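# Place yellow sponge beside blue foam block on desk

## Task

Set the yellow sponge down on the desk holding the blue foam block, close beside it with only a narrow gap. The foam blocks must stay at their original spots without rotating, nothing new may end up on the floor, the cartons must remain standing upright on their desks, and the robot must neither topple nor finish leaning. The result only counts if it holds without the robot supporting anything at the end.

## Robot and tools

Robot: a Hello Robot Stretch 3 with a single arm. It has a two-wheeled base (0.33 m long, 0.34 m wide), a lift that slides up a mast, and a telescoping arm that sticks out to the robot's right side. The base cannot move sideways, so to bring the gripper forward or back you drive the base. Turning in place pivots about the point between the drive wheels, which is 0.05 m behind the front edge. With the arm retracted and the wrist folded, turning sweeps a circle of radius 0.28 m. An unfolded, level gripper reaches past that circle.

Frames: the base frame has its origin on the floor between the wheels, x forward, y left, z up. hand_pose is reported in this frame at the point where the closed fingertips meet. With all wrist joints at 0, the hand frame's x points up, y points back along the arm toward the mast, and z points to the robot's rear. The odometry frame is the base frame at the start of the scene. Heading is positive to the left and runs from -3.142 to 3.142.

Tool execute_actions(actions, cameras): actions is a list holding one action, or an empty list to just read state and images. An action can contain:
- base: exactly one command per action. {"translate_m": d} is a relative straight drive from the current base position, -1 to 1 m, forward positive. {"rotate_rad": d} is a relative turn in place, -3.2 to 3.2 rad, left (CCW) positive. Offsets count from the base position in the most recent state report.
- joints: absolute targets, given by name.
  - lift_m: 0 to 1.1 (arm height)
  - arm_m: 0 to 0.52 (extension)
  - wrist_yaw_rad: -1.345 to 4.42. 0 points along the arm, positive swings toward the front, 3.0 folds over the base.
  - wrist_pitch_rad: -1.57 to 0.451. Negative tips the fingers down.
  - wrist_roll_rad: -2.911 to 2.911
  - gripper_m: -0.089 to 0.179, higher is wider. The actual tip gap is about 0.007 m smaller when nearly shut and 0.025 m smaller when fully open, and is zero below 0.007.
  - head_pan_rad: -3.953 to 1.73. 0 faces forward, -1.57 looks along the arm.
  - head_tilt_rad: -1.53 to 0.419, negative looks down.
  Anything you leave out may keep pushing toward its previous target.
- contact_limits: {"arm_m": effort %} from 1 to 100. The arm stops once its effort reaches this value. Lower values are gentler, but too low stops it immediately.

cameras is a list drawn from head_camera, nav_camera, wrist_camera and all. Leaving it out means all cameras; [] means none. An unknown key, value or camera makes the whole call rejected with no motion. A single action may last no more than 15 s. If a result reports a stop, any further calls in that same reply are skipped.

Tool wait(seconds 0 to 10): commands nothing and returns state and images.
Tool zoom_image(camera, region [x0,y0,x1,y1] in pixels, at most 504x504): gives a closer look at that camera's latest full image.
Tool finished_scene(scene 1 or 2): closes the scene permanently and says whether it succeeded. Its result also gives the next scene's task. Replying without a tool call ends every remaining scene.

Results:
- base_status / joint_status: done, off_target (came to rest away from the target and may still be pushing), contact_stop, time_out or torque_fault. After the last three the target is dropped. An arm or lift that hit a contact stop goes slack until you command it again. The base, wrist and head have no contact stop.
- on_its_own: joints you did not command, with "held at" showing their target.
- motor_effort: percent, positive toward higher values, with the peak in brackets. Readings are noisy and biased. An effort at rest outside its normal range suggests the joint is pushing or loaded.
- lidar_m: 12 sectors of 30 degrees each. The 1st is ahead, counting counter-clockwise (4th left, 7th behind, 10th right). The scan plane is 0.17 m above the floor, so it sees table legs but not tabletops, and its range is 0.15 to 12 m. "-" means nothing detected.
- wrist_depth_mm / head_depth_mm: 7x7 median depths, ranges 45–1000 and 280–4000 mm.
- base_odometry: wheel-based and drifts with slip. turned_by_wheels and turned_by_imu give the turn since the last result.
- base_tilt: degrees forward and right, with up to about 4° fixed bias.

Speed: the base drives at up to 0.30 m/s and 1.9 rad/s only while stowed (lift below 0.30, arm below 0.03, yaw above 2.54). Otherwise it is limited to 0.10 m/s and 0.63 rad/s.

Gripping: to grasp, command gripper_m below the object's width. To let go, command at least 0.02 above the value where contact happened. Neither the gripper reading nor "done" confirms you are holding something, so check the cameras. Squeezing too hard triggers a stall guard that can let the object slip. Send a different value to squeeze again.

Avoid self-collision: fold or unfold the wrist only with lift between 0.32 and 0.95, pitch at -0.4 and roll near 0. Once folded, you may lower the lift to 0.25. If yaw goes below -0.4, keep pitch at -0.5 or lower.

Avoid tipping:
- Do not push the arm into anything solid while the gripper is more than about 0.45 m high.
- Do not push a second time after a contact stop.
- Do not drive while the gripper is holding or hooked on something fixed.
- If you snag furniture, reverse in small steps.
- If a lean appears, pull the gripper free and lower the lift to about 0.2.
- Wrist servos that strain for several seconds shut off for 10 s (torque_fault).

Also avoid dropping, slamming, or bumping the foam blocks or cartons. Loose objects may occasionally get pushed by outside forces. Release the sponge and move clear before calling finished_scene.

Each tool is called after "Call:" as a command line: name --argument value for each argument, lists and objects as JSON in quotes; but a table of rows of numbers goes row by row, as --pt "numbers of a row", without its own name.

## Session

Call:
execute_actions --actions '[{"joints":{"head_pan_rad":-0.8,"head_tilt_rad":-0.6}}]' --cameras '["nav_camera"]'

Call:
execute_actions --actions '[{"joints":{"head_pan_rad":-2.8}}]' --cameras '["nav_camera"]'

Call:
execute_actions --actions '[{"joints":{"head_pan_rad":1.0}}]' --cameras '["nav_camera"]'

Scene clock: 1.00 s.
base_odometry: x=+0.000 y=+0.000 heading=+0.000 (m, m, rad; odometry frame)
turned_by_wheels: +0.000 (rad since the last result)
turned_by_imu: +0.000 (rad since the last result)
base_tilt: forward=+3.0 right=+0.2 (deg)
lidar_m: 2.59 2.43 2.40 1.66 1.33 1.79 2.06 1.52 1.68 2.09 1.96 1.76
head_depth_mm: 1581 1753 1975 2107 1668 1379 1175 / 1596 1778 2003 2121 1670 1380 1170 / 1624 1825 2048 2122 1667 1379 1173 / 1653 1854 2078 2130 1669 1378 1175 / 1649 1812 2088 2038 1672 1378 1176 / 1613 1817 2110 2059 1675 1376 1175 / 1648 1840 2134 2080 1669 1380 1181
base_status: not commanded
joint_positions: lift_m=+0.355 arm_m=+0.003 wrist_yaw_rad=+3.145 wrist_pitch_rad=-0.535 wrist_roll_rad=+0.014 gripper_m=+0.037 head_pan_rad=-0.793 head_tilt_rad=-0.592
joint_status: all done
motor_effort: left_wheel=+0(0) right_wheel=+0(0) lift_m=+24(25) arm_m=+1(0) wrist_yaw_rad=+0(0) wrist_pitch_rad=+6(5) wrist_roll_rad=+0(0) gripper_m=+0(0) head_pan_rad=-4(49) head_tilt_rad=-4(38) (%)
hand_pose: x=-0.0220 y=+0.0604 z=+0.3422 quat_wxyz=(+0.187, +0.686, +0.187, +0.678) (m; base frame)
wrist_depth_mm: - - - - - - - / - - - - - - - / 814 834 - 890 913 952 - / 675 679 687 724 744 765 780 / 563 579 589 601 612 632 641 / 488 517 - - 537 542 552 / 441 - - - 462 470 482
pictures: nav_camera (sideways: a quarter turn counterclockwise sets it upright)
camera_calibration (this result's frames):
nav_camera: T_world_to_cam=[[0.403609, -0.418993, 0.813354, -1.01478], [-0.722426, -0.691444, 0.00229598, 0.054527], [0.561427, -0.588515, -0.581764, 0.711748], [0, 0, 0, 1]] pos_world=[0.0493731, 0.0313894, 1.23932]
Images, in order (width x height): nav_camera 672x504.

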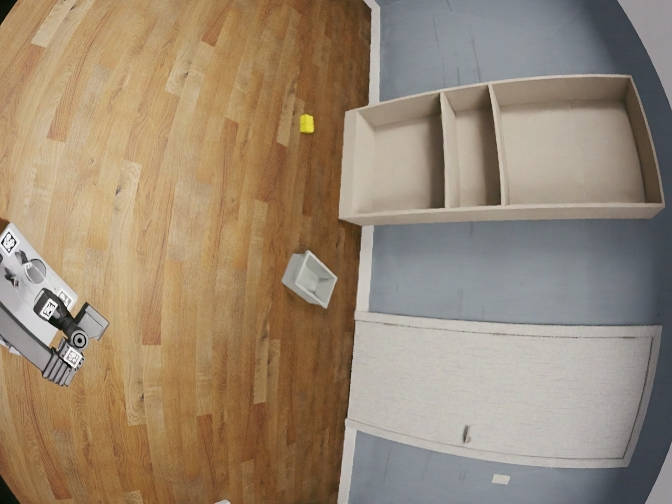

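Scene clock: 2.50 s.
base_odometry: x=+0.000 y=+0.000 heading=+0.000 (m, m, rad; odometry frame)
turned_by_wheels: +0.000 (rad since the last result)
turned_by_imu: +0.000 (rad since the last result)
base_tilt: forward=+3.0 right=+0.2 (deg)
lidar_m: 2.59 2.43 2.40 1.66 1.33 1.79 2.05 1.52 1.68 2.10 1.95 1.76
head_depth_mm: 1821 2072 2374 2110 1664 1377 1169 / 1779 1987 2270 2115 1672 1384 1171 / 1714 1853 2176 2115 1678 1377 1174 / 1670 1383 2063 2044 1661 1377 1174 / 1617 1385 2030 2115 1682 1382 1174 / 1547 1128 1953 2097 1674 1384 1173 / 1491 1084 1895 2046 1672 1379 1175
base_status: not commanded
joint_positions: lift_m=+0.355 arm_m=+0.003 wrist_yaw_rad=+3.145 wrist_pitch_rad=-0.535 wrist_roll_rad=+0.014 gripper_m=+0.037 head_pan_rad=-2.793 head_tilt_rad=-0.593
joint_status: all done
motor_effort: left_wheel=+0(0) right_wheel=+0(0) lift_m=+24(24) arm_m=+2(1) wrist_yaw_rad=+1(0) wrist_pitch_rad=+6(6) wrist_roll_rad=+0(0) gripper_m=+1(0) head_pan_rad=-4(51) head_tilt_rad=-4(4) (%)
hand_pose: x=-0.0220 y=+0.0604 z=+0.3422 quat_wxyz=(+0.187, +0.686, +0.187, +0.678) (m; base frame)
wrist_depth_mm: - - - - - - - / - - - - - - - / 814 835 - 906 919 949 - / 679 694 679 712 748 770 772 / 570 573 591 603 623 632 645 / 494 507 - - 536 540 548 / 441 - - - 460 473 478
pictures: nav_camera (sideways: a quarter turn counterclockwise sets it upright)
camera_calibration (this result's frames):
nav_camera: T_world_to_cam=[[-0.549262, -0.192752, 0.813116, -1.00866], [-0.328094, 0.944642, 0.00230193, 0.0521138], [-0.768548, -0.265514, -0.582097, 0.720293], [0, 0, 0, 1]] pos_world=[0.0166584, -0.052402, 1.23932]
Images, in order (width x height): nav_camera 672x504.

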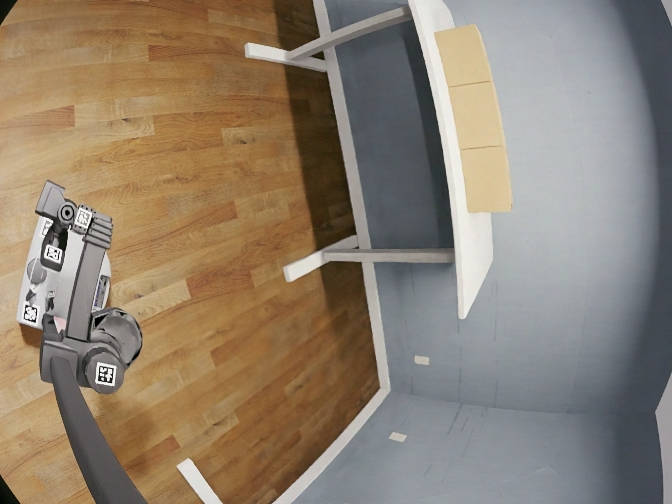

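Scene clock: 4.73 s.
base_odometry: x=+0.000 y=+0.000 heading=+0.000 (m, m, rad; odometry frame)
turned_by_wheels: +0.000 (rad since the last result)
turned_by_imu: +0.000 (rad since the last result)
base_tilt: forward=+3.0 right=+0.3 (deg)
lidar_m: 2.60 2.43 2.40 1.65 1.33 1.79 2.05 1.52 1.68 2.10 1.96 1.75
head_depth_mm: 1838 2470 2667 2112 1667 1373 1175 / 2262 2526 2734 2096 1657 1378 1174 / 2364 2647 2771 2122 1670 1376 1173 / 2488 2763 2899 2121 1674 1378 1174 / 2573 2868 2888 2116 1669 1374 1171 / 2623 2905 2908 2132 1663 1381 1174 / 2389 2514 2608 2124 1675 1381 1178
base_status: not commanded
joint_positions: lift_m=+0.355 arm_m=+0.003 wrist_yaw_rad=+3.145 wrist_pitch_rad=-0.535 wrist_roll_rad=+0.014 gripper_m=+0.037 head_pan_rad=+0.993 head_tilt_rad=-0.593
joint_status: all done
motor_effort: left_wheel=+0(0) right_wheel=+0(0) lift_m=+24(24) arm_m=+2(1) wrist_yaw_rad=+1(0) wrist_pitch_rad=+6(6) wrist_roll_rad=+0(0) gripper_m=+0(0) head_pan_rad=+4(52) head_tilt_rad=-4(5) (%)
hand_pose: x=-0.0220 y=+0.0604 z=+0.3422 quat_wxyz=(+0.187, +0.686, +0.187, +0.678) (m; base frame)
wrist_depth_mm: - - - - - - - / - - - - - - - / 808 832 - 902 930 949 - / 673 688 686 725 728 763 779 / 568 584 591 600 628 630 643 / 491 509 - - 530 538 552 / 438 - - - 461 473 480
pictures: nav_camera (sideways: a quarter turn counterclockwise sets it upright)
camera_calibration (this result's frames):
nav_camera: T_world_to_cam=[[0.32355, 0.483898, 0.813116, -1.01399], [0.829502, -0.5585, 0.00230193, 0.0450524], [0.455239, 0.673736, -0.582097, 0.712828], [0, 0, 0, 1]] pos_world=[-0.0338032, 0.0355694, 1.23932]
Images, in order (width x height): nav_camera 672x504.

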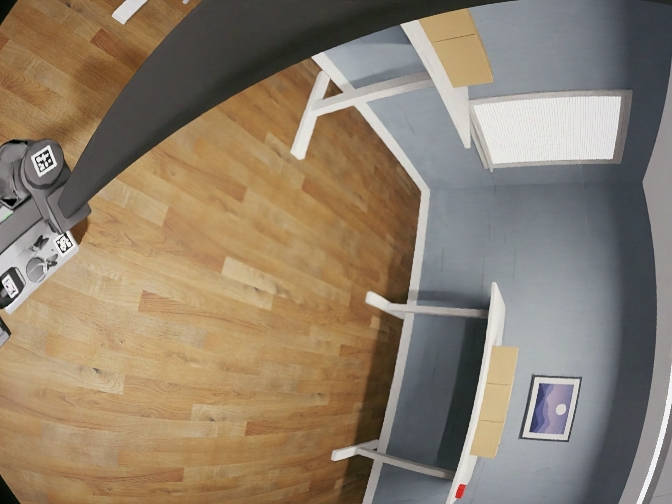

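Call:
execute_actions --actions '[{"joints":{"lift_m":0.28},"base":{"translate_m":0.8}}]' --cameras '[]'

Call:
execute_actions --actions '[{"base":{"translate_m":0.77}}]' --cameras '[]'

Call:
execute_actions --actions '[{"joints":{"lift_m":0.4,"wrist_pitch_rad":-0.4,"head_pan_rad":-1.57,"head_tilt_rad":-1.1}}]' --cameras '[]'

Call:
execute_actions --actions '[{"joints":{"wrist_yaw_rad":0,"gripper_m":0.16}}]' --cameras '[]'

Call:
execute_actions --actions '[{"joints":{"wrist_pitch_rad":-1.5,"arm_m":0.2}}]' --cameras '["wrist_camera"]'

Scene clock: 11.60 s.
base_odometry: x=+0.800 y=+0.000 heading=+0.000 (m, m, rad; odometry frame)
turned_by_wheels: +0.000 (rad since the last result)
turned_by_imu: +0.001 (rad since the last result)
base_tilt: forward=+3.0 right=+0.3 (deg)
lidar_m: 2.00 1.73 1.93 2.37 1.75 1.62 2.29 2.15 2.16 1.63 1.23 1.37
head_depth_mm: 1648 1299 2129 2102 1660 1378 1173 / 1721 1365 2222 2103 1660 1374 1171 / 1766 1392 2301 2125 1660 1374 1170 / 1831 1468 2402 2111 1673 1380 1172 / 1935 1823 2446 2119 1678 1378 1175 / 2058 2318 2590 2116 1675 1381 1176 / 2122 2402 2664 2118 1671 1383 1176
base_status: done
joint_positions: lift_m=+0.281 arm_m=+0.003 wrist_yaw_rad=+3.145 wrist_pitch_rad=-0.535 wrist_roll_rad=+0.014 gripper_m=+0.037 head_pan_rad=+0.993 head_tilt_rad=-0.593
joint_status: all done
motor_effort: left_wheel=+0(9) right_wheel=+0(6) lift_m=+9(20) arm_m=+1(0) wrist_yaw_rad=+0(0) wrist_pitch_rad=+6(5) wrist_roll_rad=+0(0) gripper_m=+0(0) head_pan_rad=+5(4) head_tilt_rad=-4(4) (%)
hand_pose: x=-0.0220 y=+0.0603 z=+0.2680 quat_wxyz=(+0.187, +0.686, +0.187, +0.678) (m; base frame)
wrist_depth_mm: - - - - - - - / 877 916 - - - - - / 691 715 - 761 772 799 835 / 568 581 579 609 628 643 661 / 483 510 - 540 525 527 543 / 431 - - - 451 456 460 / - - - - 396 397 407
pictures: none
No camera images: the call's "cameras" was empty. Leave "cameras" out to get every camera's image.

Scene clock: 15.97 s.
base_odometry: x=+1.570 y=+0.000 heading=+0.000 (m, m, rad; odometry frame)
turned_by_wheels: +0.000 (rad since the last result)
turned_by_imu: +0.001 (rad since the last result)
base_tilt: forward=+3.0 right=+0.2 (deg)
lidar_m: 1.42 1.07 1.57 1.71 2.22 2.27 3.03 3.17 1.70 1.09 0.77 1.11
head_depth_mm: 1230 1252 814 1703 1668 1371 1170 / 1259 1249 812 1730 1568 1369 1175 / 1306 1252 882 1876 1663 1345 1173 / 1344 934 934 1932 1665 1378 1174 / 1380 899 939 1993 1672 1380 1173 / 1432 939 1881 2034 1669 1379 1174 / 1480 984 1965 2116 1670 1377 1178
base_status: done
joint_positions: lift_m=+0.281 arm_m=+0.003 wrist_yaw_rad=+3.145 wrist_pitch_rad=-0.535 wrist_roll_rad=+0.014 gripper_m=+0.037 head_pan_rad=+0.993 head_tilt_rad=-0.593
joint_status: not commanded
motor_effort: left_wheel=+0(10) right_wheel=+0(4) lift_m=+9(9) arm_m=+1(2) wrist_yaw_rad=+1(0) wrist_pitch_rad=+6(6) wrist_roll_rad=+0(0) gripper_m=+0(0) head_pan_rad=+4(4) head_tilt_rad=-4(4) (%)
hand_pose: x=-0.0220 y=+0.0603 z=+0.2680 quat_wxyz=(+0.187, +0.686, +0.187, +0.678) (m; base frame)
wrist_depth_mm: - - - - - - - / 887 914 - - - - - / 694 715 - 754 776 805 772 / 566 580 585 606 625 642 662 / 483 504 - 541 525 534 541 / 426 - - - 453 458 468 / - - - - 392 399 404
pictures: none
No camera images: the call's "cameras" was empty. Leave "cameras" out to get every camera's image.

Scene clock: 17.90 s.
base_odometry: x=+1.570 y=+0.000 heading=+0.000 (m, m, rad; odometry frame)
turned_by_wheels: +0.000 (rad since the last result)
turned_by_imu: +0.000 (rad since the last result)
base_tilt: forward=+3.0 right=+0.2 (deg)
lidar_m: 1.42 1.07 1.58 1.71 2.22 2.27 3.03 3.18 1.71 1.09 0.77 1.11
head_depth_mm: 1772 1711 1506 1393 1274 1170 - / 1617 1706 1535 1387 1271 1187 - / 1127 1626 1535 1389 1281 - - / 1227 1502 1480 1382 1283 - - / 1181 1430 1447 1382 1264 1165 1081 / 846 1299 1406 1363 1267 1166 1081 / 827 1190 1366 1339 1265 1163 1079
base_status: not commanded
joint_positions: lift_m=+0.399 arm_m=+0.003 wrist_yaw_rad=+3.145 wrist_pitch_rad=-0.419 wrist_roll_rad=+0.014 gripper_m=+0.037 head_pan_rad=-1.563 head_tilt_rad=-1.087
joint_status: all done
motor_effort: left_wheel=+0(0) right_wheel=+1(0) lift_m=+38(36) arm_m=+1(2) wrist_yaw_rad=+0(1) wrist_pitch_rad=+8(10) wrist_roll_rad=+0(0) gripper_m=+0(0) head_pan_rad=-4(52) head_tilt_rad=-7(39) (%)
hand_pose: x=-0.0221 y=+0.0765 z=+0.4117 quat_wxyz=(+0.147, +0.696, +0.148, +0.687) (m; base frame)
wrist_depth_mm: - - - - - - - / - - - - - - - / - - - - - - - / 849 883 - 933 962 - 963 / 707 720 723 759 783 778 785 / 594 600 - 624 646 658 659 / 516 523 542 551 543 557 565
pictures: none
No camera images: the call's "cameras" was empty. Leave "cameras" out to get every camera's image.

Scene clock: 20.50 s.
base_odometry: x=+1.570 y=+0.000 heading=+0.000 (m, m, rad; odometry frame)
turned_by_wheels: +0.000 (rad since the last result)
turned_by_imu: +0.000 (rad since the last result)
base_tilt: forward=+2.9 right=+0.1 (deg)
lidar_m: 1.42 1.07 1.57 1.71 2.22 2.27 3.03 3.18 1.70 1.08 0.77 1.10
head_depth_mm: 1778 1714 1515 1395 1272 1173 - / 1611 1711 1538 1390 1271 1185 - / 1126 1636 1529 1392 1286 - - / 1229 1507 1476 1390 1273 - - / 1178 1424 1454 1380 1261 1163 1084 / 846 1296 1411 1367 1266 1167 1079 / 826 1193 1364 1339 1265 1167 1080
base_status: not commanded
joint_positions: lift_m=+0.399 arm_m=+0.003 wrist_yaw_rad=+0.002 wrist_pitch_rad=-0.419 wrist_roll_rad=+0.014 gripper_m=+0.160 head_pan_rad=-1.563 head_tilt_rad=-1.087
joint_status: all done
motor_effort: left_wheel=+0(0) right_wheel=+0(0) lift_m=+38(38) arm_m=+1(2) wrist_yaw_rad=-2(1) wrist_pitch_rad=+8(8) wrist_roll_rad=+0(0) gripper_m=+0(86) head_pan_rad=-4(4) head_tilt_rad=-7(7) (%)
hand_pose: x=-0.0210 y=-0.3721 z=+0.4117 quat_wxyz=(+0.687, +0.147, -0.696, -0.148) (m; base frame)
wrist_depth_mm: 589 665 772 859 - - - / 626 718 833 925 - - - / 664 760 868 937 - - - / 672 720 765 850 953 916 930 / 565 630 704 745 774 825 815 / 557 586 617 629 636 - 662 / 501 520 533 536 550 547 571
pictures: none
No camera images: the call's "cameras" was empty. Leave "cameras" out to get every camera's image.

Scene clock: 23.20 s.
base_odometry: x=+1.570 y=+0.000 heading=+0.000 (m, m, rad; odometry frame)
turned_by_wheels: +0.000 (rad since the last result)
turned_by_imu: +0.000 (rad since the last result)
base_tilt: forward=+2.9 right=+0.2 (deg)
lidar_m: 1.42 1.07 1.58 1.71 2.22 2.27 3.03 3.17 1.70 1.09 0.77 1.11
head_depth_mm: 1772 1717 1519 1396 1274 1171 - / 1619 1716 1533 1392 1268 1183 - / 1129 1632 1526 1428 1270 - - / 1229 1497 1479 1428 1264 - - / 1178 1426 1450 1388 1263 1167 1082 / 847 1299 1407 1369 1267 1169 1081 / 827 1188 1361 1338 1264 1166 1080
base_status: not commanded
joint_positions: lift_m=+0.399 arm_m=+0.200 wrist_yaw_rad=+0.001 wrist_pitch_rad=-1.496 wrist_roll_rad=+0.014 gripper_m=+0.160 head_pan_rad=-1.563 head_tilt_rad=-1.087
joint_status: all done
motor_effort: left_wheel=+0(0) right_wheel=+0(0) lift_m=+38(38) arm_m=+7(8) wrist_yaw_rad=+0(2) wrist_pitch_rad=-2(7) wrist_roll_rad=+0(0) gripper_m=+0(0) head_pan_rad=-4(4) head_tilt_rad=-7(7) (%)
hand_pose: x=-0.0216 y=-0.3398 z=+0.2806 quat_wxyz=(+0.515, +0.478, -0.521, -0.484) (m; base frame)
wrist_depth_mm: 410 413 413 418 424 430 435 / 416 421 421 386 429 431 436 / 420 423 428 434 438 441 443 / 431 432 432 441 446 446 455 / 436 437 442 449 451 455 459 / 441 445 446 455 460 - 471 / 455 450 458 - - 476 474
pictures: wrist_camera
camera_calibration (this result's frames):
wrist_camera: T_world_to_cam=[[-0.998681, -0.0458669, 0.0230931, -0.0513994], [-0.043464, 0.994474, 0.0955591, 0.340764], [-0.0273485, 0.0944293, -0.995156, 0.471435], [0, 0, 0, 1]] pos_world=[-0.0236275, -0.385756, 0.437775]
Images, in order (width x height): wrist_camera 644x364.

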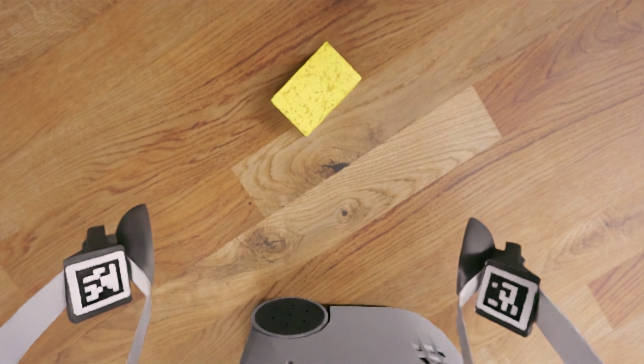

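Call:
execute_actions --actions '[{"joints":{"arm_m":0.33,"lift_m":0.25,"wrist_yaw_rad":-0.8}}]' --cameras '["wrist_camera"]'

Scene clock: 26.13 s.
base_odometry: x=+1.570 y=+0.000 heading=+0.000 (m, m, rad; odometry frame)
turned_by_wheels: +0.000 (rad since the last result)
turned_by_imu: +0.000 (rad since the last result)
base_tilt: forward=+3.0 right=+0.2 (deg)
lidar_m: 1.42 1.07 1.58 1.70 2.21 2.27 3.03 3.18 1.70 1.09 0.77 1.10
head_depth_mm: 1775 1713 1516 1400 1274 1170 1092 / 1614 1712 1535 1392 1272 1183 - / 1132 1626 1533 1387 1280 - - / 1222 1495 1479 1367 1271 - - / 1182 1425 1448 1383 1265 1167 1081 / 846 1294 1404 1372 1268 1165 1081 / 826 1190 1364 1340 1263 1163 1078
base_status: not commanded
joint_positions: lift_m=+0.251 arm_m=+0.330 wrist_yaw_rad=-0.798 wrist_pitch_rad=-1.497 wrist_roll_rad=+0.014 gripper_m=+0.160 head_pan_rad=-1.563 head_tilt_rad=-1.087
joint_status: all done
motor_effort: left_wheel=+0(0) right_wheel=+0(0) lift_m=+9(34) arm_m=+6(8) wrist_yaw_rad=-1(2) wrist_pitch_rad=-2(2) wrist_roll_rad=+0(0) gripper_m=+0(0) head_pan_rad=-4(4) head_tilt_rad=-7(7) (%)
hand_pose: x=-0.0179 y=-0.4709 z=+0.1321 quat_wxyz=(+0.286, +0.238, -0.666, -0.647) (m; base frame)
wrist_depth_mm: 272 274 277 279 282 284 288 / 276 278 282 284 287 290 291 / 281 283 283 288 292 293 296 / 285 287 291 248 296 300 302 / 290 290 294 253 302 303 307 / 295 299 301 303 305 - 314 / 300 301 305 308 312 315 317
pictures: wrist_camera
camera_calibration (this result's frames):
wrist_camera: T_world_to_cam=[[-0.72968, 0.6834, 0.0230456, 0.297953], [0.682008, 0.724936, 0.0966028, 0.371424], [0.0493118, 0.0862064, -0.995056, 0.333645], [0, 0, 0, 1]] pos_world=[-0.0523564, -0.501642, 0.289248]
Images, in order (width x height): wrist_camera 644x364.

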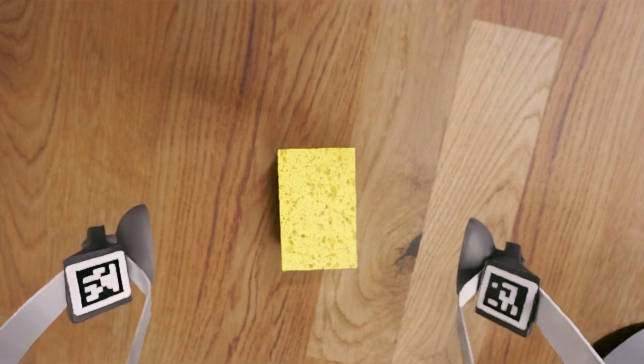

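Call:
execute_actions --actions '[{"joints":{"lift_m":0.145}}]' --cameras '[]'

Call:
execute_actions --actions '[{"joints":{"gripper_m":0.03}}]' --cameras '[]'

Call:
execute_actions --actions '[{"joints":{"lift_m":1.1,"arm_m":0.0,"wrist_yaw_rad":0,"wrist_pitch_rad":-0.5,"head_pan_rad":0.9,"head_tilt_rad":-0.5},"base":{"rotate_rad":0.3}}]'

Scene clock: 29.23 s.
base_odometry: x=+1.570 y=+0.000 heading=+0.000 (m, m, rad; odometry frame)
turned_by_wheels: +0.000 (rad since the last result)
turned_by_imu: +0.000 (rad since the last result)
base_tilt: forward=+2.9 right=+0.3 (deg)
lidar_m: 1.42 1.07 1.57 1.71 2.22 2.27 3.03 3.17 1.71 1.09 0.77 1.11
head_depth_mm: 1784 1726 1513 1392 1271 1173 1086 / 1629 1710 1533 1392 1277 1186 - / 1128 1626 1527 1394 1268 - - / 1224 1500 1476 1424 1268 - - / 1178 1420 1453 1388 1266 1169 1079 / 847 1294 1405 1369 1265 1167 1080 / 827 1189 1362 1338 1263 1167 1079
base_status: not commanded
joint_positions: lift_m=+0.146 arm_m=+0.330 wrist_yaw_rad=-0.798 wrist_pitch_rad=-1.497 wrist_roll_rad=+0.014 gripper_m=+0.160 head_pan_rad=-1.563 head_tilt_rad=-1.087
joint_status: all done
motor_effort: left_wheel=+0(0) right_wheel=+0(0) lift_m=+9(10) arm_m=+6(6) wrist_yaw_rad=-1(1) wrist_pitch_rad=-2(2) wrist_roll_rad=+0(0) gripper_m=+0(0) head_pan_rad=-4(4) head_tilt_rad=-7(7) (%)
hand_pose: x=-0.0179 y=-0.4709 z=+0.0271 quat_wxyz=(+0.286, +0.238, -0.666, -0.647) (m; base frame)
wrist_depth_mm: 176 177 179 180 182 184 185 / 178 180 181 183 185 187 188 / 181 183 184 185 188 189 191 / 184 185 186 145 191 193 195 / 187 188 189 147 194 196 198 / - 192 193 149 198 - 201 / 193 195 196 152 201 204 205
pictures: none
No camera images: the call's "cameras" was empty. Leave "cameras" out to get every camera's image.

Scene clock: 31.03 s.
base_odometry: x=+1.570 y=+0.000 heading=+0.000 (m, m, rad; odometry frame)
turned_by_wheels: +0.000 (rad since the last result)
turned_by_imu: +0.000 (rad since the last result)
base_tilt: forward=+2.9 right=+0.2 (deg)
lidar_m: 1.43 1.07 1.57 1.71 2.23 2.27 3.04 3.17 1.70 1.09 0.77 1.11
head_depth_mm: 1774 1715 1515 1392 1276 1173 1086 / 1620 1711 1537 1390 1274 1184 - / 1128 1619 1533 1396 1274 - - / 1228 1506 1473 1419 1267 - - / 1182 1432 1447 1384 1263 1166 1079 / 846 1301 1409 1361 1265 1165 1079 / 825 1194 1366 1341 1259 1163 1082
base_status: not commanded
joint_positions: lift_m=+0.146 arm_m=+0.330 wrist_yaw_rad=-0.798 wrist_pitch_rad=-1.497 wrist_roll_rad=+0.014 gripper_m=+0.031 head_pan_rad=-1.563 head_tilt_rad=-1.087
joint_status: all done
motor_effort: left_wheel=+0(0) right_wheel=-1(0) lift_m=+9(9) arm_m=+6(6) wrist_yaw_rad=-1(2) wrist_pitch_rad=-2(1) wrist_roll_rad=+0(0) gripper_m=-15(92) head_pan_rad=-4(4) head_tilt_rad=-8(7) (%)
hand_pose: x=-0.0179 y=-0.4709 z=+0.0271 quat_wxyz=(+0.286, +0.238, -0.666, -0.647) (m; base frame)
wrist_depth_mm: 176 177 179 180 182 184 185 / 178 180 182 183 185 187 188 / 181 183 185 186 188 190 192 / 184 186 186 142 191 193 195 / 187 188 144 144 193 196 198 / 190 191 146 147 - 200 201 / 194 195 196 149 201 203 205
pictures: none
No camera images: the call's "cameras" was empty. Leave "cameras" out to get every camera's image.

Scene clock: 40.53 s.
base_odometry: x=+1.570 y=+0.000 heading=+0.300 (m, m, rad; odometry frame)
turned_by_wheels: +0.300 (rad since the last result)
turned_by_imu: +0.298 (rad since the last result)
base_tilt: forward=+3.0 right=+0.2 (deg)
lidar_m: 1.54 1.07 1.71 2.66 2.62 2.27 3.02 2.37 1.09 1.03 0.77 1.22
head_depth_mm: 1251 1349 967 1644 1693 1392 1218 / 1312 1392 926 1764 1809 1458 1216 / 1381 931 920 1901 1812 1465 1223 / 1484 994 985 2059 1817 1458 1225 / 1577 1069 1051 2190 1816 1462 1220 / 1685 1122 1142 2294 1813 1459 1225 / 1807 1244 1639 2305 1819 1467 1222
base_status: done
joint_positions: lift_m=+1.096 arm_m=+0.003 wrist_yaw_rad=-0.001 wrist_pitch_rad=-0.519 wrist_roll_rad=+0.014 gripper_m=+0.031 head_pan_rad=+0.893 head_tilt_rad=-0.507
joint_status: all done
joint sent to its limit — the command would take lift_m past its upper limit and arm_m past its lower limit, so those joints were sent only as far as their limits.
motor_effort: left_wheel=-1(7) right_wheel=+1(6) lift_m=+38(41) arm_m=-4(3) wrist_yaw_rad=+1(3) wrist_pitch_rad=+8(9) wrist_roll_rad=+0(0) gripper_m=-14(15) head_pan_rad=+5(52) head_tilt_rad=+4(38) (%)
hand_pose: x=-0.0217 y=-0.3587 z=+1.0871 quat_wxyz=(+0.679, +0.180, -0.688, -0.183) (m; base frame)
wrist_depth_mm: 649 523 596 634 684 706 - / 702 732 769 841 921 838 - / 761 794 838 895 935 - - / 846 912 665 142 - - - / 945 - 144 144 - - - / - - 146 146 - - - / - - - 149 - - -
pictures: head_camera (sideways: a quarter turn clockwise sets it upright), nav_camera (sideways: a quarter turn counterclockwise sets it upright), wrist_camera
camera_calibration (this result's frames):
head_camera: T_world_to_cam=[[-0.346395, -0.386255, -0.854878, 1.13914], [-0.760814, 0.648794, 0.0151389, -0.00993041], [0.548792, 0.655647, -0.518607, 0.633896], [0, 0, 0, 1]] pos_world=[0.0391607, 0.0308304, 1.30272]
nav_camera: T_world_to_cam=[[0.325478, 0.393681, 0.859697, -1.07473], [0.769575, -0.638556, 0.00105605, 0.0470398], [0.54938, 0.661258, -0.510803, 0.619498], [0, 0, 0, 1]] pos_world=[-0.0267386, 0.0434924, 1.24034]
wrist_camera: T_world_to_cam=[[-0.998692, -0.00590265, 0.0507881, -0.0867754], [-0.0429504, 0.63577, -0.770683, 1.09558], [-0.0277404, -0.771856, -0.635191, 0.573716], [0, 0, 0, 1]] pos_world=[-0.023691, -0.254225, 1.21317]
Images, in order (width x height): head_camera 896x504, nav_camera 672x504, wrist_camera 644x364.

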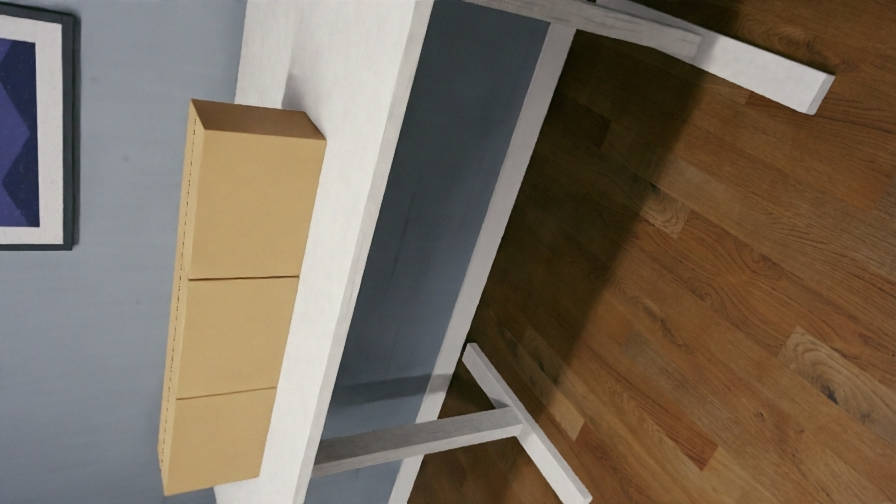

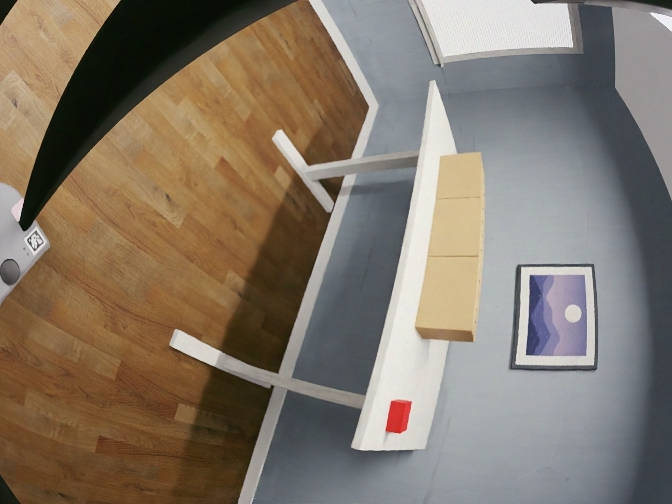

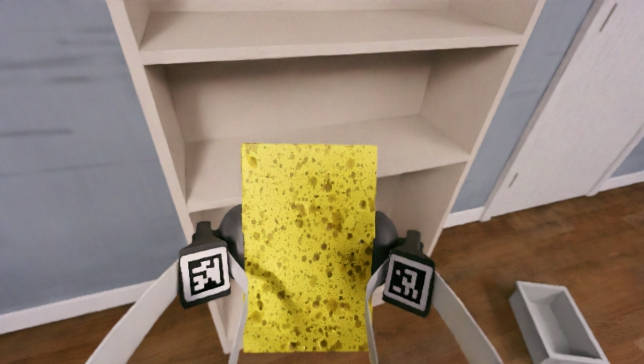

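Call:
execute_actions --actions '[{"joints":{"wrist_yaw_rad":1.5},"base":{"rotate_rad":-0.3}}]' --cameras '[]'

Call:
execute_actions --actions '[{"base":{"translate_m":0.6}}]' --cameras '[]'

Call:
execute_actions --actions '[{"base":{"rotate_rad":0.7}}]' --cameras '[]'

Call:
execute_actions --actions '[{"base":{"translate_m":0.65},"joints":{"head_pan_rad":1.4,"head_tilt_rad":-0.35}}]' --cameras '["head_camera","nav_camera"]'

Scene clock: 46.63 s.
base_odometry: x=+1.570 y=+0.000 heading=+0.000 (m, m, rad; odometry frame)
turned_by_wheels: -0.300 (rad since the last result)
turned_by_imu: -0.299 (rad since the last result)
base_tilt: forward=+2.9 right=+0.2 (deg)
lidar_m: 1.42 1.07 1.57 1.71 2.22 2.27 3.03 3.17 1.70 1.09 0.77 1.11
head_depth_mm: 1220 1332 1471 1632 1751 1452 1216 / 1244 1344 969 1689 1802 1458 1221 / 1275 1377 909 1261 1698 1423 1221 / 1294 1414 975 1806 1810 1455 1224 / 1322 1411 920 1863 1808 1465 1223 / 1352 938 928 1933 1823 1467 1223 / 1398 948 965 2004 1823 1458 1230
base_status: done
joint_positions: lift_m=+1.096 arm_m=+0.003 wrist_yaw_rad=+1.498 wrist_pitch_rad=-0.519 wrist_roll_rad=+0.014 gripper_m=+0.031 head_pan_rad=+0.893 head_tilt_rad=-0.507
joint_status: all done
motor_effort: left_wheel=+2(6) right_wheel=-2(4) lift_m=+38(38) arm_m=-3(4) wrist_yaw_rad=+3(2) wrist_pitch_rad=+8(8) wrist_roll_rad=+0(0) gripper_m=-15(15) head_pan_rad=+5(4) head_tilt_rad=+4(4) (%)
hand_pose: x=+0.1886 y=-0.1637 z=+1.0871 quat_wxyz=(+0.622, +0.600, -0.381, +0.328) (m; base frame)
wrist_depth_mm: - - - - 972 775 646 / - - - - - 828 678 / - - - - - 851 685 / - - - 141 - 910 670 / - - 144 144 - - 647 / - - 146 147 - 958 584 / - - - 149 - - 838
pictures: none
No camera images: the call's "cameras" was empty. Leave "cameras" out to get every camera's image.

Scene clock: 53.70 s.
base_odometry: x=+2.170 y=+0.000 heading=+0.000 (m, m, rad; odometry frame)
turned_by_wheels: +0.000 (rad since the last result)
turned_by_imu: +0.001 (rad since the last result)
base_tilt: forward=+3.0 right=+0.2 (deg)
lidar_m: 0.98 1.06 0.72 1.38 1.76 2.64 3.61 3.27 1.08 0.63 0.75 0.76
head_depth_mm: 823 899 989 1105 1253 1379 1216 / 842 921 1019 1143 1297 1424 1217 / 861 945 1050 1181 1347 1450 1220 / 879 974 1080 1227 1396 1456 1224 / 906 998 1055 1265 1462 1424 1221 / 928 1027 977 766 1470 1085 1164 / 953 1059 983 659 850 1424 1222
base_status: done
joint_positions: lift_m=+1.096 arm_m=+0.003 wrist_yaw_rad=+1.498 wrist_pitch_rad=-0.519 wrist_roll_rad=+0.014 gripper_m=+0.031 head_pan_rad=+0.893 head_tilt_rad=-0.507
joint_status: not commanded
motor_effort: left_wheel=+1(6) right_wheel=-2(3) lift_m=+38(38) arm_m=-3(4) wrist_yaw_rad=+2(2) wrist_pitch_rad=+8(8) wrist_roll_rad=+0(0) gripper_m=-14(14) head_pan_rad=+5(4) head_tilt_rad=+4(4) (%)
hand_pose: x=+0.1886 y=-0.1637 z=+1.0871 quat_wxyz=(+0.622, +0.600, -0.381, +0.328) (m; base frame)
wrist_depth_mm: 748 874 - 795 605 489 412 / 811 946 - 885 643 518 428 / 874 - - 919 692 548 453 / 927 - - 142 727 580 476 / - - 144 144 760 624 502 / - - 146 147 - 662 525 / - - - 149 - 695 557
pictures: none
No camera images: the call's "cameras" was empty. Leave "cameras" out to get every camera's image.

Scene clock: 55.77 s.
base_odometry: x=+2.170 y=+0.000 heading=+0.700 (m, m, rad; odometry frame)
turned_by_wheels: +0.700 (rad since the last result)
turned_by_imu: +0.697 (rad since the last result)
base_tilt: forward=+3.0 right=+0.2 (deg)
lidar_m: 1.06 0.71 1.66 2.66 3.20 3.61 1.32 0.63 0.73 0.75 0.80 1.08
head_depth_mm: 1040 1127 966 653 1378 1447 1216 / 1150 1260 971 625 871 1055 1182 / 1288 1401 973 598 552 1462 1188 / 1472 1536 819 656 532 1457 1221 / 1719 935 811 657 1758 1464 1226 / 2047 980 916 767 1826 1464 1222 / 2432 1233 1058 2423 1815 1473 1228
base_status: done
joint_positions: lift_m=+1.096 arm_m=+0.003 wrist_yaw_rad=+1.498 wrist_pitch_rad=-0.519 wrist_roll_rad=+0.014 gripper_m=+0.031 head_pan_rad=+0.893 head_tilt_rad=-0.507
joint_status: not commanded
motor_effort: left_wheel=-2(6) right_wheel=+1(6) lift_m=+38(38) arm_m=-4(3) wrist_yaw_rad=+2(3) wrist_pitch_rad=+8(8) wrist_roll_rad=+0(0) gripper_m=-15(15) head_pan_rad=+4(4) head_tilt_rad=+4(4) (%)
hand_pose: x=+0.1886 y=-0.1636 z=+1.0871 quat_wxyz=(+0.622, +0.600, -0.381, +0.328) (m; base frame)
wrist_depth_mm: 837 859 863 870 847 857 662 / 620 964 960 966 941 917 662 / 586 - - - - 978 650 / 679 - - 141 - 948 654 / - - 144 144 - 943 638 / - - 146 146 - 919 638 / - - - 149 - 851 631
pictures: none
No camera images: the call's "cameras" was empty. Leave "cameras" out to get every camera's image.

Scene clock: 63.33 s.
base_odometry: x=+2.667 y=+0.419 heading=+0.700 (m, m, rad; odometry frame)
turned_by_wheels: +0.000 (rad since the last result)
turned_by_imu: +0.000 (rad since the last result)
base_tilt: forward=+3.0 right=+0.2 (deg)
lidar_m: 0.41 0.44 0.65 0.36 3.13 4.14 1.95 1.05 0.82 0.80 0.54 0.42
head_depth_mm: 777 812 862 844 599 456 367 / 1025 1055 1149 881 600 456 368 / 1549 1620 1476 882 603 457 369 / 2419 2608 1663 883 604 457 369 / 2438 2613 1675 864 605 459 370 / 2412 2571 1140 836 605 460 370 / 2402 2550 850 618 609 461 371
base_status: done
joint_positions: lift_m=+1.096 arm_m=+0.003 wrist_yaw_rad=+1.498 wrist_pitch_rad=-0.519 wrist_roll_rad=+0.014 gripper_m=+0.031 head_pan_rad=+1.393 head_tilt_rad=-0.359
joint_status: all done
motor_effort: left_wheel=-2(4) right_wheel=+1(5) lift_m=+38(38) arm_m=-4(4) wrist_yaw_rad=+2(3) wrist_pitch_rad=+8(7) wrist_roll_rad=+0(0) gripper_m=-15(14) head_pan_rad=+5(41) head_tilt_rad=+5(22) (%)
hand_pose: x=+0.1886 y=-0.1636 z=+1.0871 quat_wxyz=(+0.622, +0.600, -0.381, +0.328) (m; base frame)
wrist_depth_mm: 294 293 292 292 290 290 289 / 325 325 322 321 319 319 319 / 364 364 363 352 360 358 359 / 412 411 391 142 407 410 405 / 482 478 144 144 459 473 469 / 568 568 146 146 - 558 550 / 699 697 676 149 695 691 655
pictures: head_camera (sideways: a quarter turn clockwise sets it upright), nav_camera (sideways: a quarter turn counterclockwise sets it upright)
camera_calibration (this result's frames):
head_camera: T_world_to_cam=[[-0.0955441, -0.375542, -0.921867, 1.225], [-0.979162, 0.202178, 0.019121, -0.013786], [0.1792, 0.904485, -0.387034, 0.464943], [0, 0, 0, 1]] pos_world=[0.0202245, 0.0422905, 1.3095]
nav_camera: T_world_to_cam=[[0.0735155, 0.371412, 0.925553, -1.15911], [0.981495, -0.191485, -0.00111868, 0.0485783], [0.176814, 0.908508, -0.378616, 0.449764], [0, 0, 0, 1]] pos_world=[-0.0419915, 0.031194, 1.24316]
Images, in order (width x height): head_camera 896x504, nav_camera 672x504.

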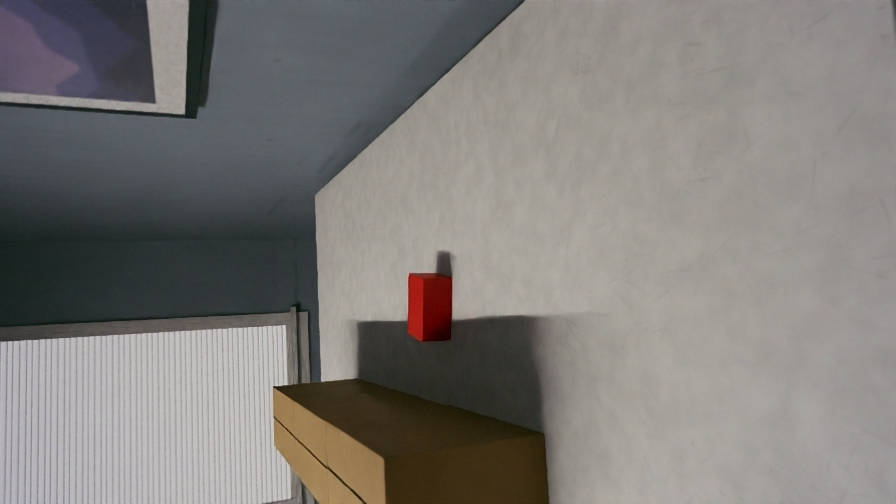

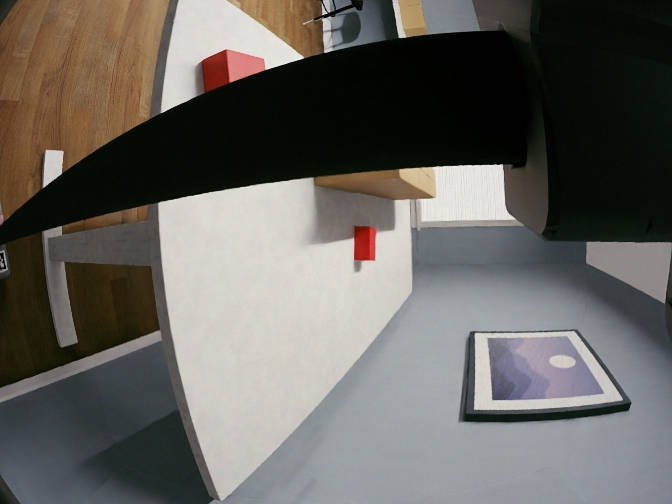

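Call:
execute_actions --actions '[{"joints":{"lift_m":0.6,"wrist_pitch_rad":-0.4},"base":{"translate_m":-0.3}}]' --cameras '[]'

Call:
execute_actions --actions '[{"joints":{"wrist_yaw_rad":3.0}}]' --cameras '[]'

Call:
execute_actions --actions '[{"joints":{"lift_m":0.29},"base":{"translate_m":-0.7}}]' --cameras '[]'

Call:
execute_actions --actions '[{"base":{"rotate_rad":-0.8}}]' --cameras '[]'

Call:
execute_actions --actions '[{"base":{"translate_m":-1.0}}]' --cameras '[]'

Call:
execute_actions --actions '[{"base":{"translate_m":-1.0}}]' --cameras '[]'

Call:
execute_actions --actions '[{"base":{"translate_m":-0.6},"joints":{"head_pan_rad":-3.1,"head_tilt_rad":-0.7}}]' --cameras '["nav_camera","wrist_camera"]'

Scene clock: 71.00 s.
base_odometry: x=+2.438 y=+0.226 heading=+0.700 (m, m, rad; odometry frame)
turned_by_wheels: +0.000 (rad since the last result)
turned_by_imu: -0.001 (rad since the last result)
base_tilt: forward=+2.9 right=+0.3 (deg)
lidar_m: 0.71 0.76 0.45 1.64 2.74 3.90 1.66 0.93 0.79 0.78 0.83 0.72
head_depth_mm: 1428 1456 1420 876 599 455 389 / 1860 1916 1635 879 602 456 378 / 2457 2637 1648 686 601 442 379 / 2497 2668 830 679 604 411 369 / 2487 2636 1493 890 606 444 369 / 2434 2607 2772 1116 605 459 370 / 2398 2590 2776 2929 2200 514 371
base_status: done
joint_positions: lift_m=+0.601 arm_m=+0.003 wrist_yaw_rad=+1.498 wrist_pitch_rad=-0.420 wrist_roll_rad=+0.014 gripper_m=+0.031 head_pan_rad=+1.393 head_tilt_rad=-0.359
joint_status: all done
motor_effort: left_wheel=-1(7) right_wheel=+1(2) lift_m=+9(37) arm_m=-3(4) wrist_yaw_rad=+2(1) wrist_pitch_rad=+9(9) wrist_roll_rad=+0(0) gripper_m=-15(14) head_pan_rad=+5(4) head_tilt_rad=+6(5) (%)
hand_pose: x=+0.2021 y=-0.1646 z=+0.6129 quat_wxyz=(+0.604, +0.581, -0.410, +0.359) (m; base frame)
wrist_depth_mm: 548 544 550 548 544 547 539 / 604 602 593 598 597 592 596 / 658 654 663 640 656 654 638 / 730 722 713 142 722 729 684 / 823 823 144 144 807 812 681 / 809 824 146 146 - 863 673 / 693 711 705 149 750 773 661
pictures: none
No camera images: the call's "cameras" was empty. Leave "cameras" out to get every camera's image.

Scene clock: 72.77 s.
base_odometry: x=+2.438 y=+0.226 heading=+0.700 (m, m, rad; odometry frame)
turned_by_wheels: +0.000 (rad since the last result)
turned_by_imu: +0.000 (rad since the last result)
base_tilt: forward=+3.0 right=+0.2 (deg)
lidar_m: 0.71 0.76 0.45 1.64 2.74 3.91 1.66 0.93 0.79 0.78 0.83 0.72
head_depth_mm: 1424 1456 1420 877 599 456 389 / 1857 1910 1641 878 601 457 378 / 2471 2654 1647 686 602 442 379 / 2468 2666 831 678 604 412 370 / 2450 2644 1494 890 606 443 369 / 2436 2617 2783 1117 606 459 370 / 2402 2559 2786 2935 2191 514 371
base_status: not commanded
joint_positions: lift_m=+0.601 arm_m=+0.003 wrist_yaw_rad=+2.998 wrist_pitch_rad=-0.420 wrist_roll_rad=+0.014 gripper_m=+0.031 head_pan_rad=+1.393 head_tilt_rad=-0.359
joint_status: all done
motor_effort: left_wheel=-1(2) right_wheel=+1(1) lift_m=+9(9) arm_m=-4(4) wrist_yaw_rad=+3(4) wrist_pitch_rad=+9(9) wrist_roll_rad=+0(0) gripper_m=-15(14) head_pan_rad=+4(4) head_tilt_rad=+5(5) (%)
hand_pose: x=+0.0109 y=+0.0736 z=+0.6129 quat_wxyz=(+0.198, +0.705, +0.096, +0.674) (m; base frame)
wrist_depth_mm: - - - - - 402 730 / - - - - - 438 716 / - - - - - 871 721 / - - 141 141 549 971 720 / 967 - 143 144 597 - 724 / 810 842 146 146 - 882 726 / 701 719 148 149 740 775 704
pictures: none
No camera images: the call's "cameras" was empty. Leave "cameras" out to get every camera's image.

Scene clock: 78.80 s.
base_odometry: x=+1.902 y=-0.225 heading=+0.700 (m, m, rad; odometry frame)
turned_by_wheels: +0.000 (rad since the last result)
turned_by_imu: -0.001 (rad since the last result)
base_tilt: forward=+3.0 right=+0.2 (deg)
lidar_m: 1.40 1.03 1.93 2.61 3.00 3.32 2.05 0.87 0.41 0.67 0.76 1.12
head_depth_mm: 2621 2779 1636 2870 2051 1646 1335 / 2607 2788 2989 3189 2188 1641 1336 / 2583 2759 3000 3133 2163 1659 1336 / 2523 2726 2948 3088 2175 1649 1335 / 2503 2685 2919 3066 2187 1661 1339 / 2467 2668 2846 2996 2196 1669 1342 / 2459 2626 2835 2989 2201 1667 1350
base_status: done
joint_positions: lift_m=+0.291 arm_m=+0.003 wrist_yaw_rad=+2.998 wrist_pitch_rad=-0.420 wrist_roll_rad=+0.014 gripper_m=+0.031 head_pan_rad=+1.393 head_tilt_rad=-0.359
joint_status: all done
motor_effort: left_wheel=-2(12) right_wheel=+1(5) lift_m=+9(11) arm_m=-4(4) wrist_yaw_rad=+2(2) wrist_pitch_rad=+8(8) wrist_roll_rad=+0(0) gripper_m=-15(14) head_pan_rad=+4(5) head_tilt_rad=+5(6) (%)
hand_pose: x=+0.0107 y=+0.0738 z=+0.3030 quat_wxyz=(+0.197, +0.705, +0.096, +0.675) (m; base frame)
wrist_depth_mm: - - - - - - - / - - - - - - - / 875 - 958 - - - - / 698 696 141 142 760 788 819 / 562 565 143 144 626 629 643 / 478 495 145 147 - 527 532 / - - - 148 438 446 452
pictures: none
No camera images: the call's "cameras" was empty. Leave "cameras" out to get every camera's image.

Scene clock: 80.70 s.
base_odometry: x=+1.902 y=-0.225 heading=-0.100 (m, m, rad; odometry frame)
turned_by_wheels: -0.800 (rad since the last result)
turned_by_imu: -0.793 (rad since the last result)
base_tilt: forward=+2.9 right=+0.2 (deg)
lidar_m: 0.86 1.40 1.03 1.70 3.01 2.61 3.33 2.93 0.99 0.73 0.41 0.72
head_depth_mm: 1190 1267 1328 1425 1544 1591 1337 / 1263 1352 1411 1015 1645 1579 1331 / 1335 1443 1488 836 1811 1555 1299 / 1429 1554 1593 889 2004 1661 1335 / 1560 1703 1045 1027 2126 1661 1338 / 1713 1864 1136 1123 2188 1668 1344 / 1882 2048 1236 1935 2047 1669 1346
base_status: done
joint_positions: lift_m=+0.291 arm_m=+0.003 wrist_yaw_rad=+2.998 wrist_pitch_rad=-0.420 wrist_roll_rad=+0.014 gripper_m=+0.031 head_pan_rad=+1.393 head_tilt_rad=-0.359
joint_status: not commanded
motor_effort: left_wheel=+1(10) right_wheel=-1(4) lift_m=+9(9) arm_m=-4(4) wrist_yaw_rad=+2(2) wrist_pitch_rad=+8(8) wrist_roll_rad=+0(0) gripper_m=-15(14) head_pan_rad=+4(4) head_tilt_rad=+5(5) (%)
hand_pose: x=+0.0107 y=+0.0737 z=+0.3030 quat_wxyz=(+0.197, +0.705, +0.096, +0.675) (m; base frame)
wrist_depth_mm: - - - - - - - / - - - - - - - / 879 - 963 943 - - - / 696 695 141 142 764 794 816 / 566 574 143 144 618 628 646 / 477 493 146 147 - 522 533 / - - - 149 439 448 454
pictures: none
No camera images: the call's "cameras" was empty. Leave "cameras" out to get every camera's image.

Scene clock: 85.73 s.
base_odometry: x=+0.907 y=-0.125 heading=-0.100 (m, m, rad; odometry frame)
turned_by_wheels: +0.000 (rad since the last result)
turned_by_imu: -0.002 (rad since the last result)
base_tilt: forward=+3.0 right=+0.3 (deg)
lidar_m: 1.65 1.68 1.99 2.62 2.39 2.12 2.38 2.37 2.15 1.51 1.07 1.21
head_depth_mm: 1831 1945 1447 2227 2161 1640 1335 / 1954 2084 1543 2401 2179 1653 1333 / 2092 2252 1988 2517 2169 1656 1347 / 2252 2404 2602 2809 2172 1661 1340 / 2436 2620 2889 2997 2168 1667 1347 / 2579 2752 2939 2998 2203 1663 1345 / 2375 2501 2620 2719 2192 1668 1349
base_status: done
joint_positions: lift_m=+0.291 arm_m=+0.003 wrist_yaw_rad=+2.999 wrist_pitch_rad=-0.420 wrist_roll_rad=+0.014 gripper_m=+0.031 head_pan_rad=+1.393 head_tilt_rad=-0.359
joint_status: not commanded
motor_effort: left_wheel=+2(7) right_wheel=-2(8) lift_m=+9(9) arm_m=-3(4) wrist_yaw_rad=+2(1) wrist_pitch_rad=+9(8) wrist_roll_rad=+0(0) gripper_m=-14(14) head_pan_rad=+4(5) head_tilt_rad=+5(5) (%)
hand_pose: x=+0.0107 y=+0.0738 z=+0.3030 quat_wxyz=(+0.197, +0.705, +0.096, +0.675) (m; base frame)
wrist_depth_mm: - - - - - - - / - - - - - - - / 878 - 954 - - - - / 685 696 141 141 764 802 830 / 559 566 143 144 621 631 647 / 477 496 145 147 - 521 529 / - - - 149 438 446 453
pictures: none
No camera images: the call's "cameras" was empty. Leave "cameras" out to get every camera's image.

Scene clock: 90.77 s.
base_odometry: x=-0.088 y=-0.025 heading=-0.100 (m, m, rad; odometry frame)
turned_by_wheels: +0.000 (rad since the last result)
turned_by_imu: -0.002 (rad since the last result)
base_tilt: forward=+2.9 right=+0.2 (deg)
lidar_m: 2.18 2.57 2.49 1.69 1.30 1.30 2.04 1.43 1.61 2.22 1.99 1.81
head_depth_mm: 2480 2613 2814 2938 2157 1642 1334 / 2661 2825 2996 3078 2169 1643 1336 / 2713 2913 3185 3181 2172 1656 1335 / 2410 2574 2755 2879 2186 1656 1338 / 2136 2259 2279 2589 2174 1662 1342 / 1911 2034 1327 2128 2008 1657 1342 / 1738 1820 1206 2005 2078 1666 1348
base_status: done
joint_positions: lift_m=+0.291 arm_m=+0.003 wrist_yaw_rad=+2.999 wrist_pitch_rad=-0.420 wrist_roll_rad=+0.014 gripper_m=+0.031 head_pan_rad=+1.393 head_tilt_rad=-0.359
joint_status: not commanded
motor_effort: left_wheel=+2(8) right_wheel=-1(8) lift_m=+9(9) arm_m=-4(3) wrist_yaw_rad=+2(0) wrist_pitch_rad=+8(8) wrist_roll_rad=+0(0) gripper_m=-14(15) head_pan_rad=+4(4) head_tilt_rad=+5(6) (%)
hand_pose: x=+0.0107 y=+0.0738 z=+0.3030 quat_wxyz=(+0.197, +0.705, +0.096, +0.675) (m; base frame)
wrist_depth_mm: - - - - - - - / - - - - - - - / 879 - 934 - - - - / 697 694 141 142 767 788 820 / 562 570 143 144 620 625 649 / 475 494 146 147 - 514 531 / - - - 148 437 450 454
pictures: none
No camera images: the call's "cameras" was empty. Leave "cameras" out to get every camera's image.

Scene clock: 94.40 s.
base_odometry: x=-0.685 y=+0.034 heading=-0.100 (m, m, rad; odometry frame)
turned_by_wheels: +0.000 (rad since the last result)
turned_by_imu: -0.001 (rad since the last result)
base_tilt: forward=+2.9 right=+0.2 (deg)
lidar_m: 2.76 2.90 1.79 1.00 1.35 1.35 1.54 0.93 1.38 1.53 2.38 2.35
head_depth_mm: 1305 1428 1580 1729 1534 1302 1132 / 1427 1576 1779 1847 1536 1304 1131 / 1574 1750 1992 1876 1539 1300 1151 / 1511 1723 1988 1877 1531 1305 1149 / 1401 1581 1788 1877 1535 1303 1132 / 1303 1439 1629 1787 1537 1304 1133 / 1217 1346 1498 1696 1534 1295 1130
base_status: done
joint_positions: lift_m=+0.291 arm_m=+0.003 wrist_yaw_rad=+2.999 wrist_pitch_rad=-0.420 wrist_roll_rad=+0.014 gripper_m=+0.031 head_pan_rad=-3.093 head_tilt_rad=-0.692
joint_status: all done
motor_effort: left_wheel=+1(7) right_wheel=-1(7) lift_m=+9(9) arm_m=-3(4) wrist_yaw_rad=+1(2) wrist_pitch_rad=+8(8) wrist_roll_rad=+0(0) gripper_m=-15(15) head_pan_rad=-4(53) head_tilt_rad=-4(31) (%)
hand_pose: x=+0.0107 y=+0.0738 z=+0.3030 quat_wxyz=(+0.197, +0.705, +0.096, +0.675) (m; base frame)
wrist_depth_mm: 940 - - - - - - / - - - - - - - / 883 - 951 - - - - / 689 692 141 142 763 788 821 / 563 570 144 144 628 633 649 / 472 494 146 146 - 519 534 / - - - 149 437 449 455
pictures: nav_camera (sideways: a quarter turn counterclockwise sets it upright), wrist_camera
camera_calibration (this result's frames):
nav_camera: T_world_to_cam=[[-0.659192, -0.0254692, 0.751544, -0.92773], [-0.0343621, 0.999402, 0.00372938, 0.048464], [-0.75119, -0.0233662, -0.659673, 0.821103], [0, 0, 0, 1]] pos_world=[0.00691765, -0.0528775, 1.23871]
wrist_camera: T_world_to_cam=[[0.988761, -0.140458, 0.0512268, -0.0234761], [-0.0361049, -0.556819, -0.829849, 0.323549], [0.145083, 0.818672, -0.555632, 0.267121], [0, 0, 0, 1]] pos_world=[-0.00386063, -0.0418236, 0.41812]
Images, in order (width x height): nav_camera 672x504, wrist_camera 644x364.

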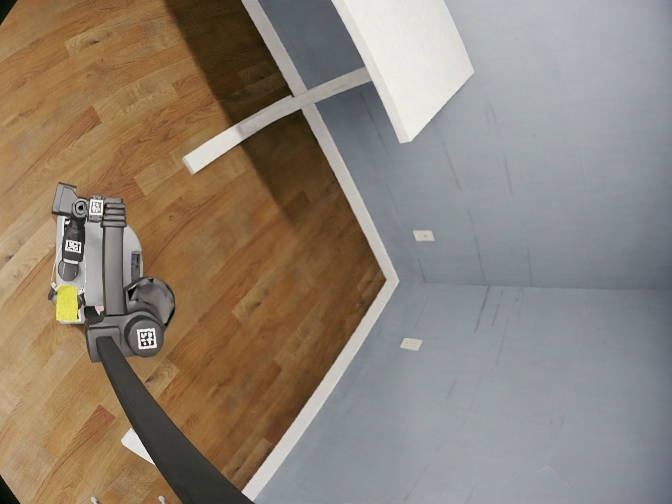

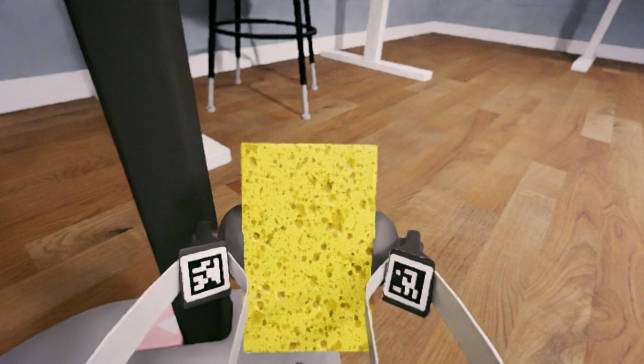

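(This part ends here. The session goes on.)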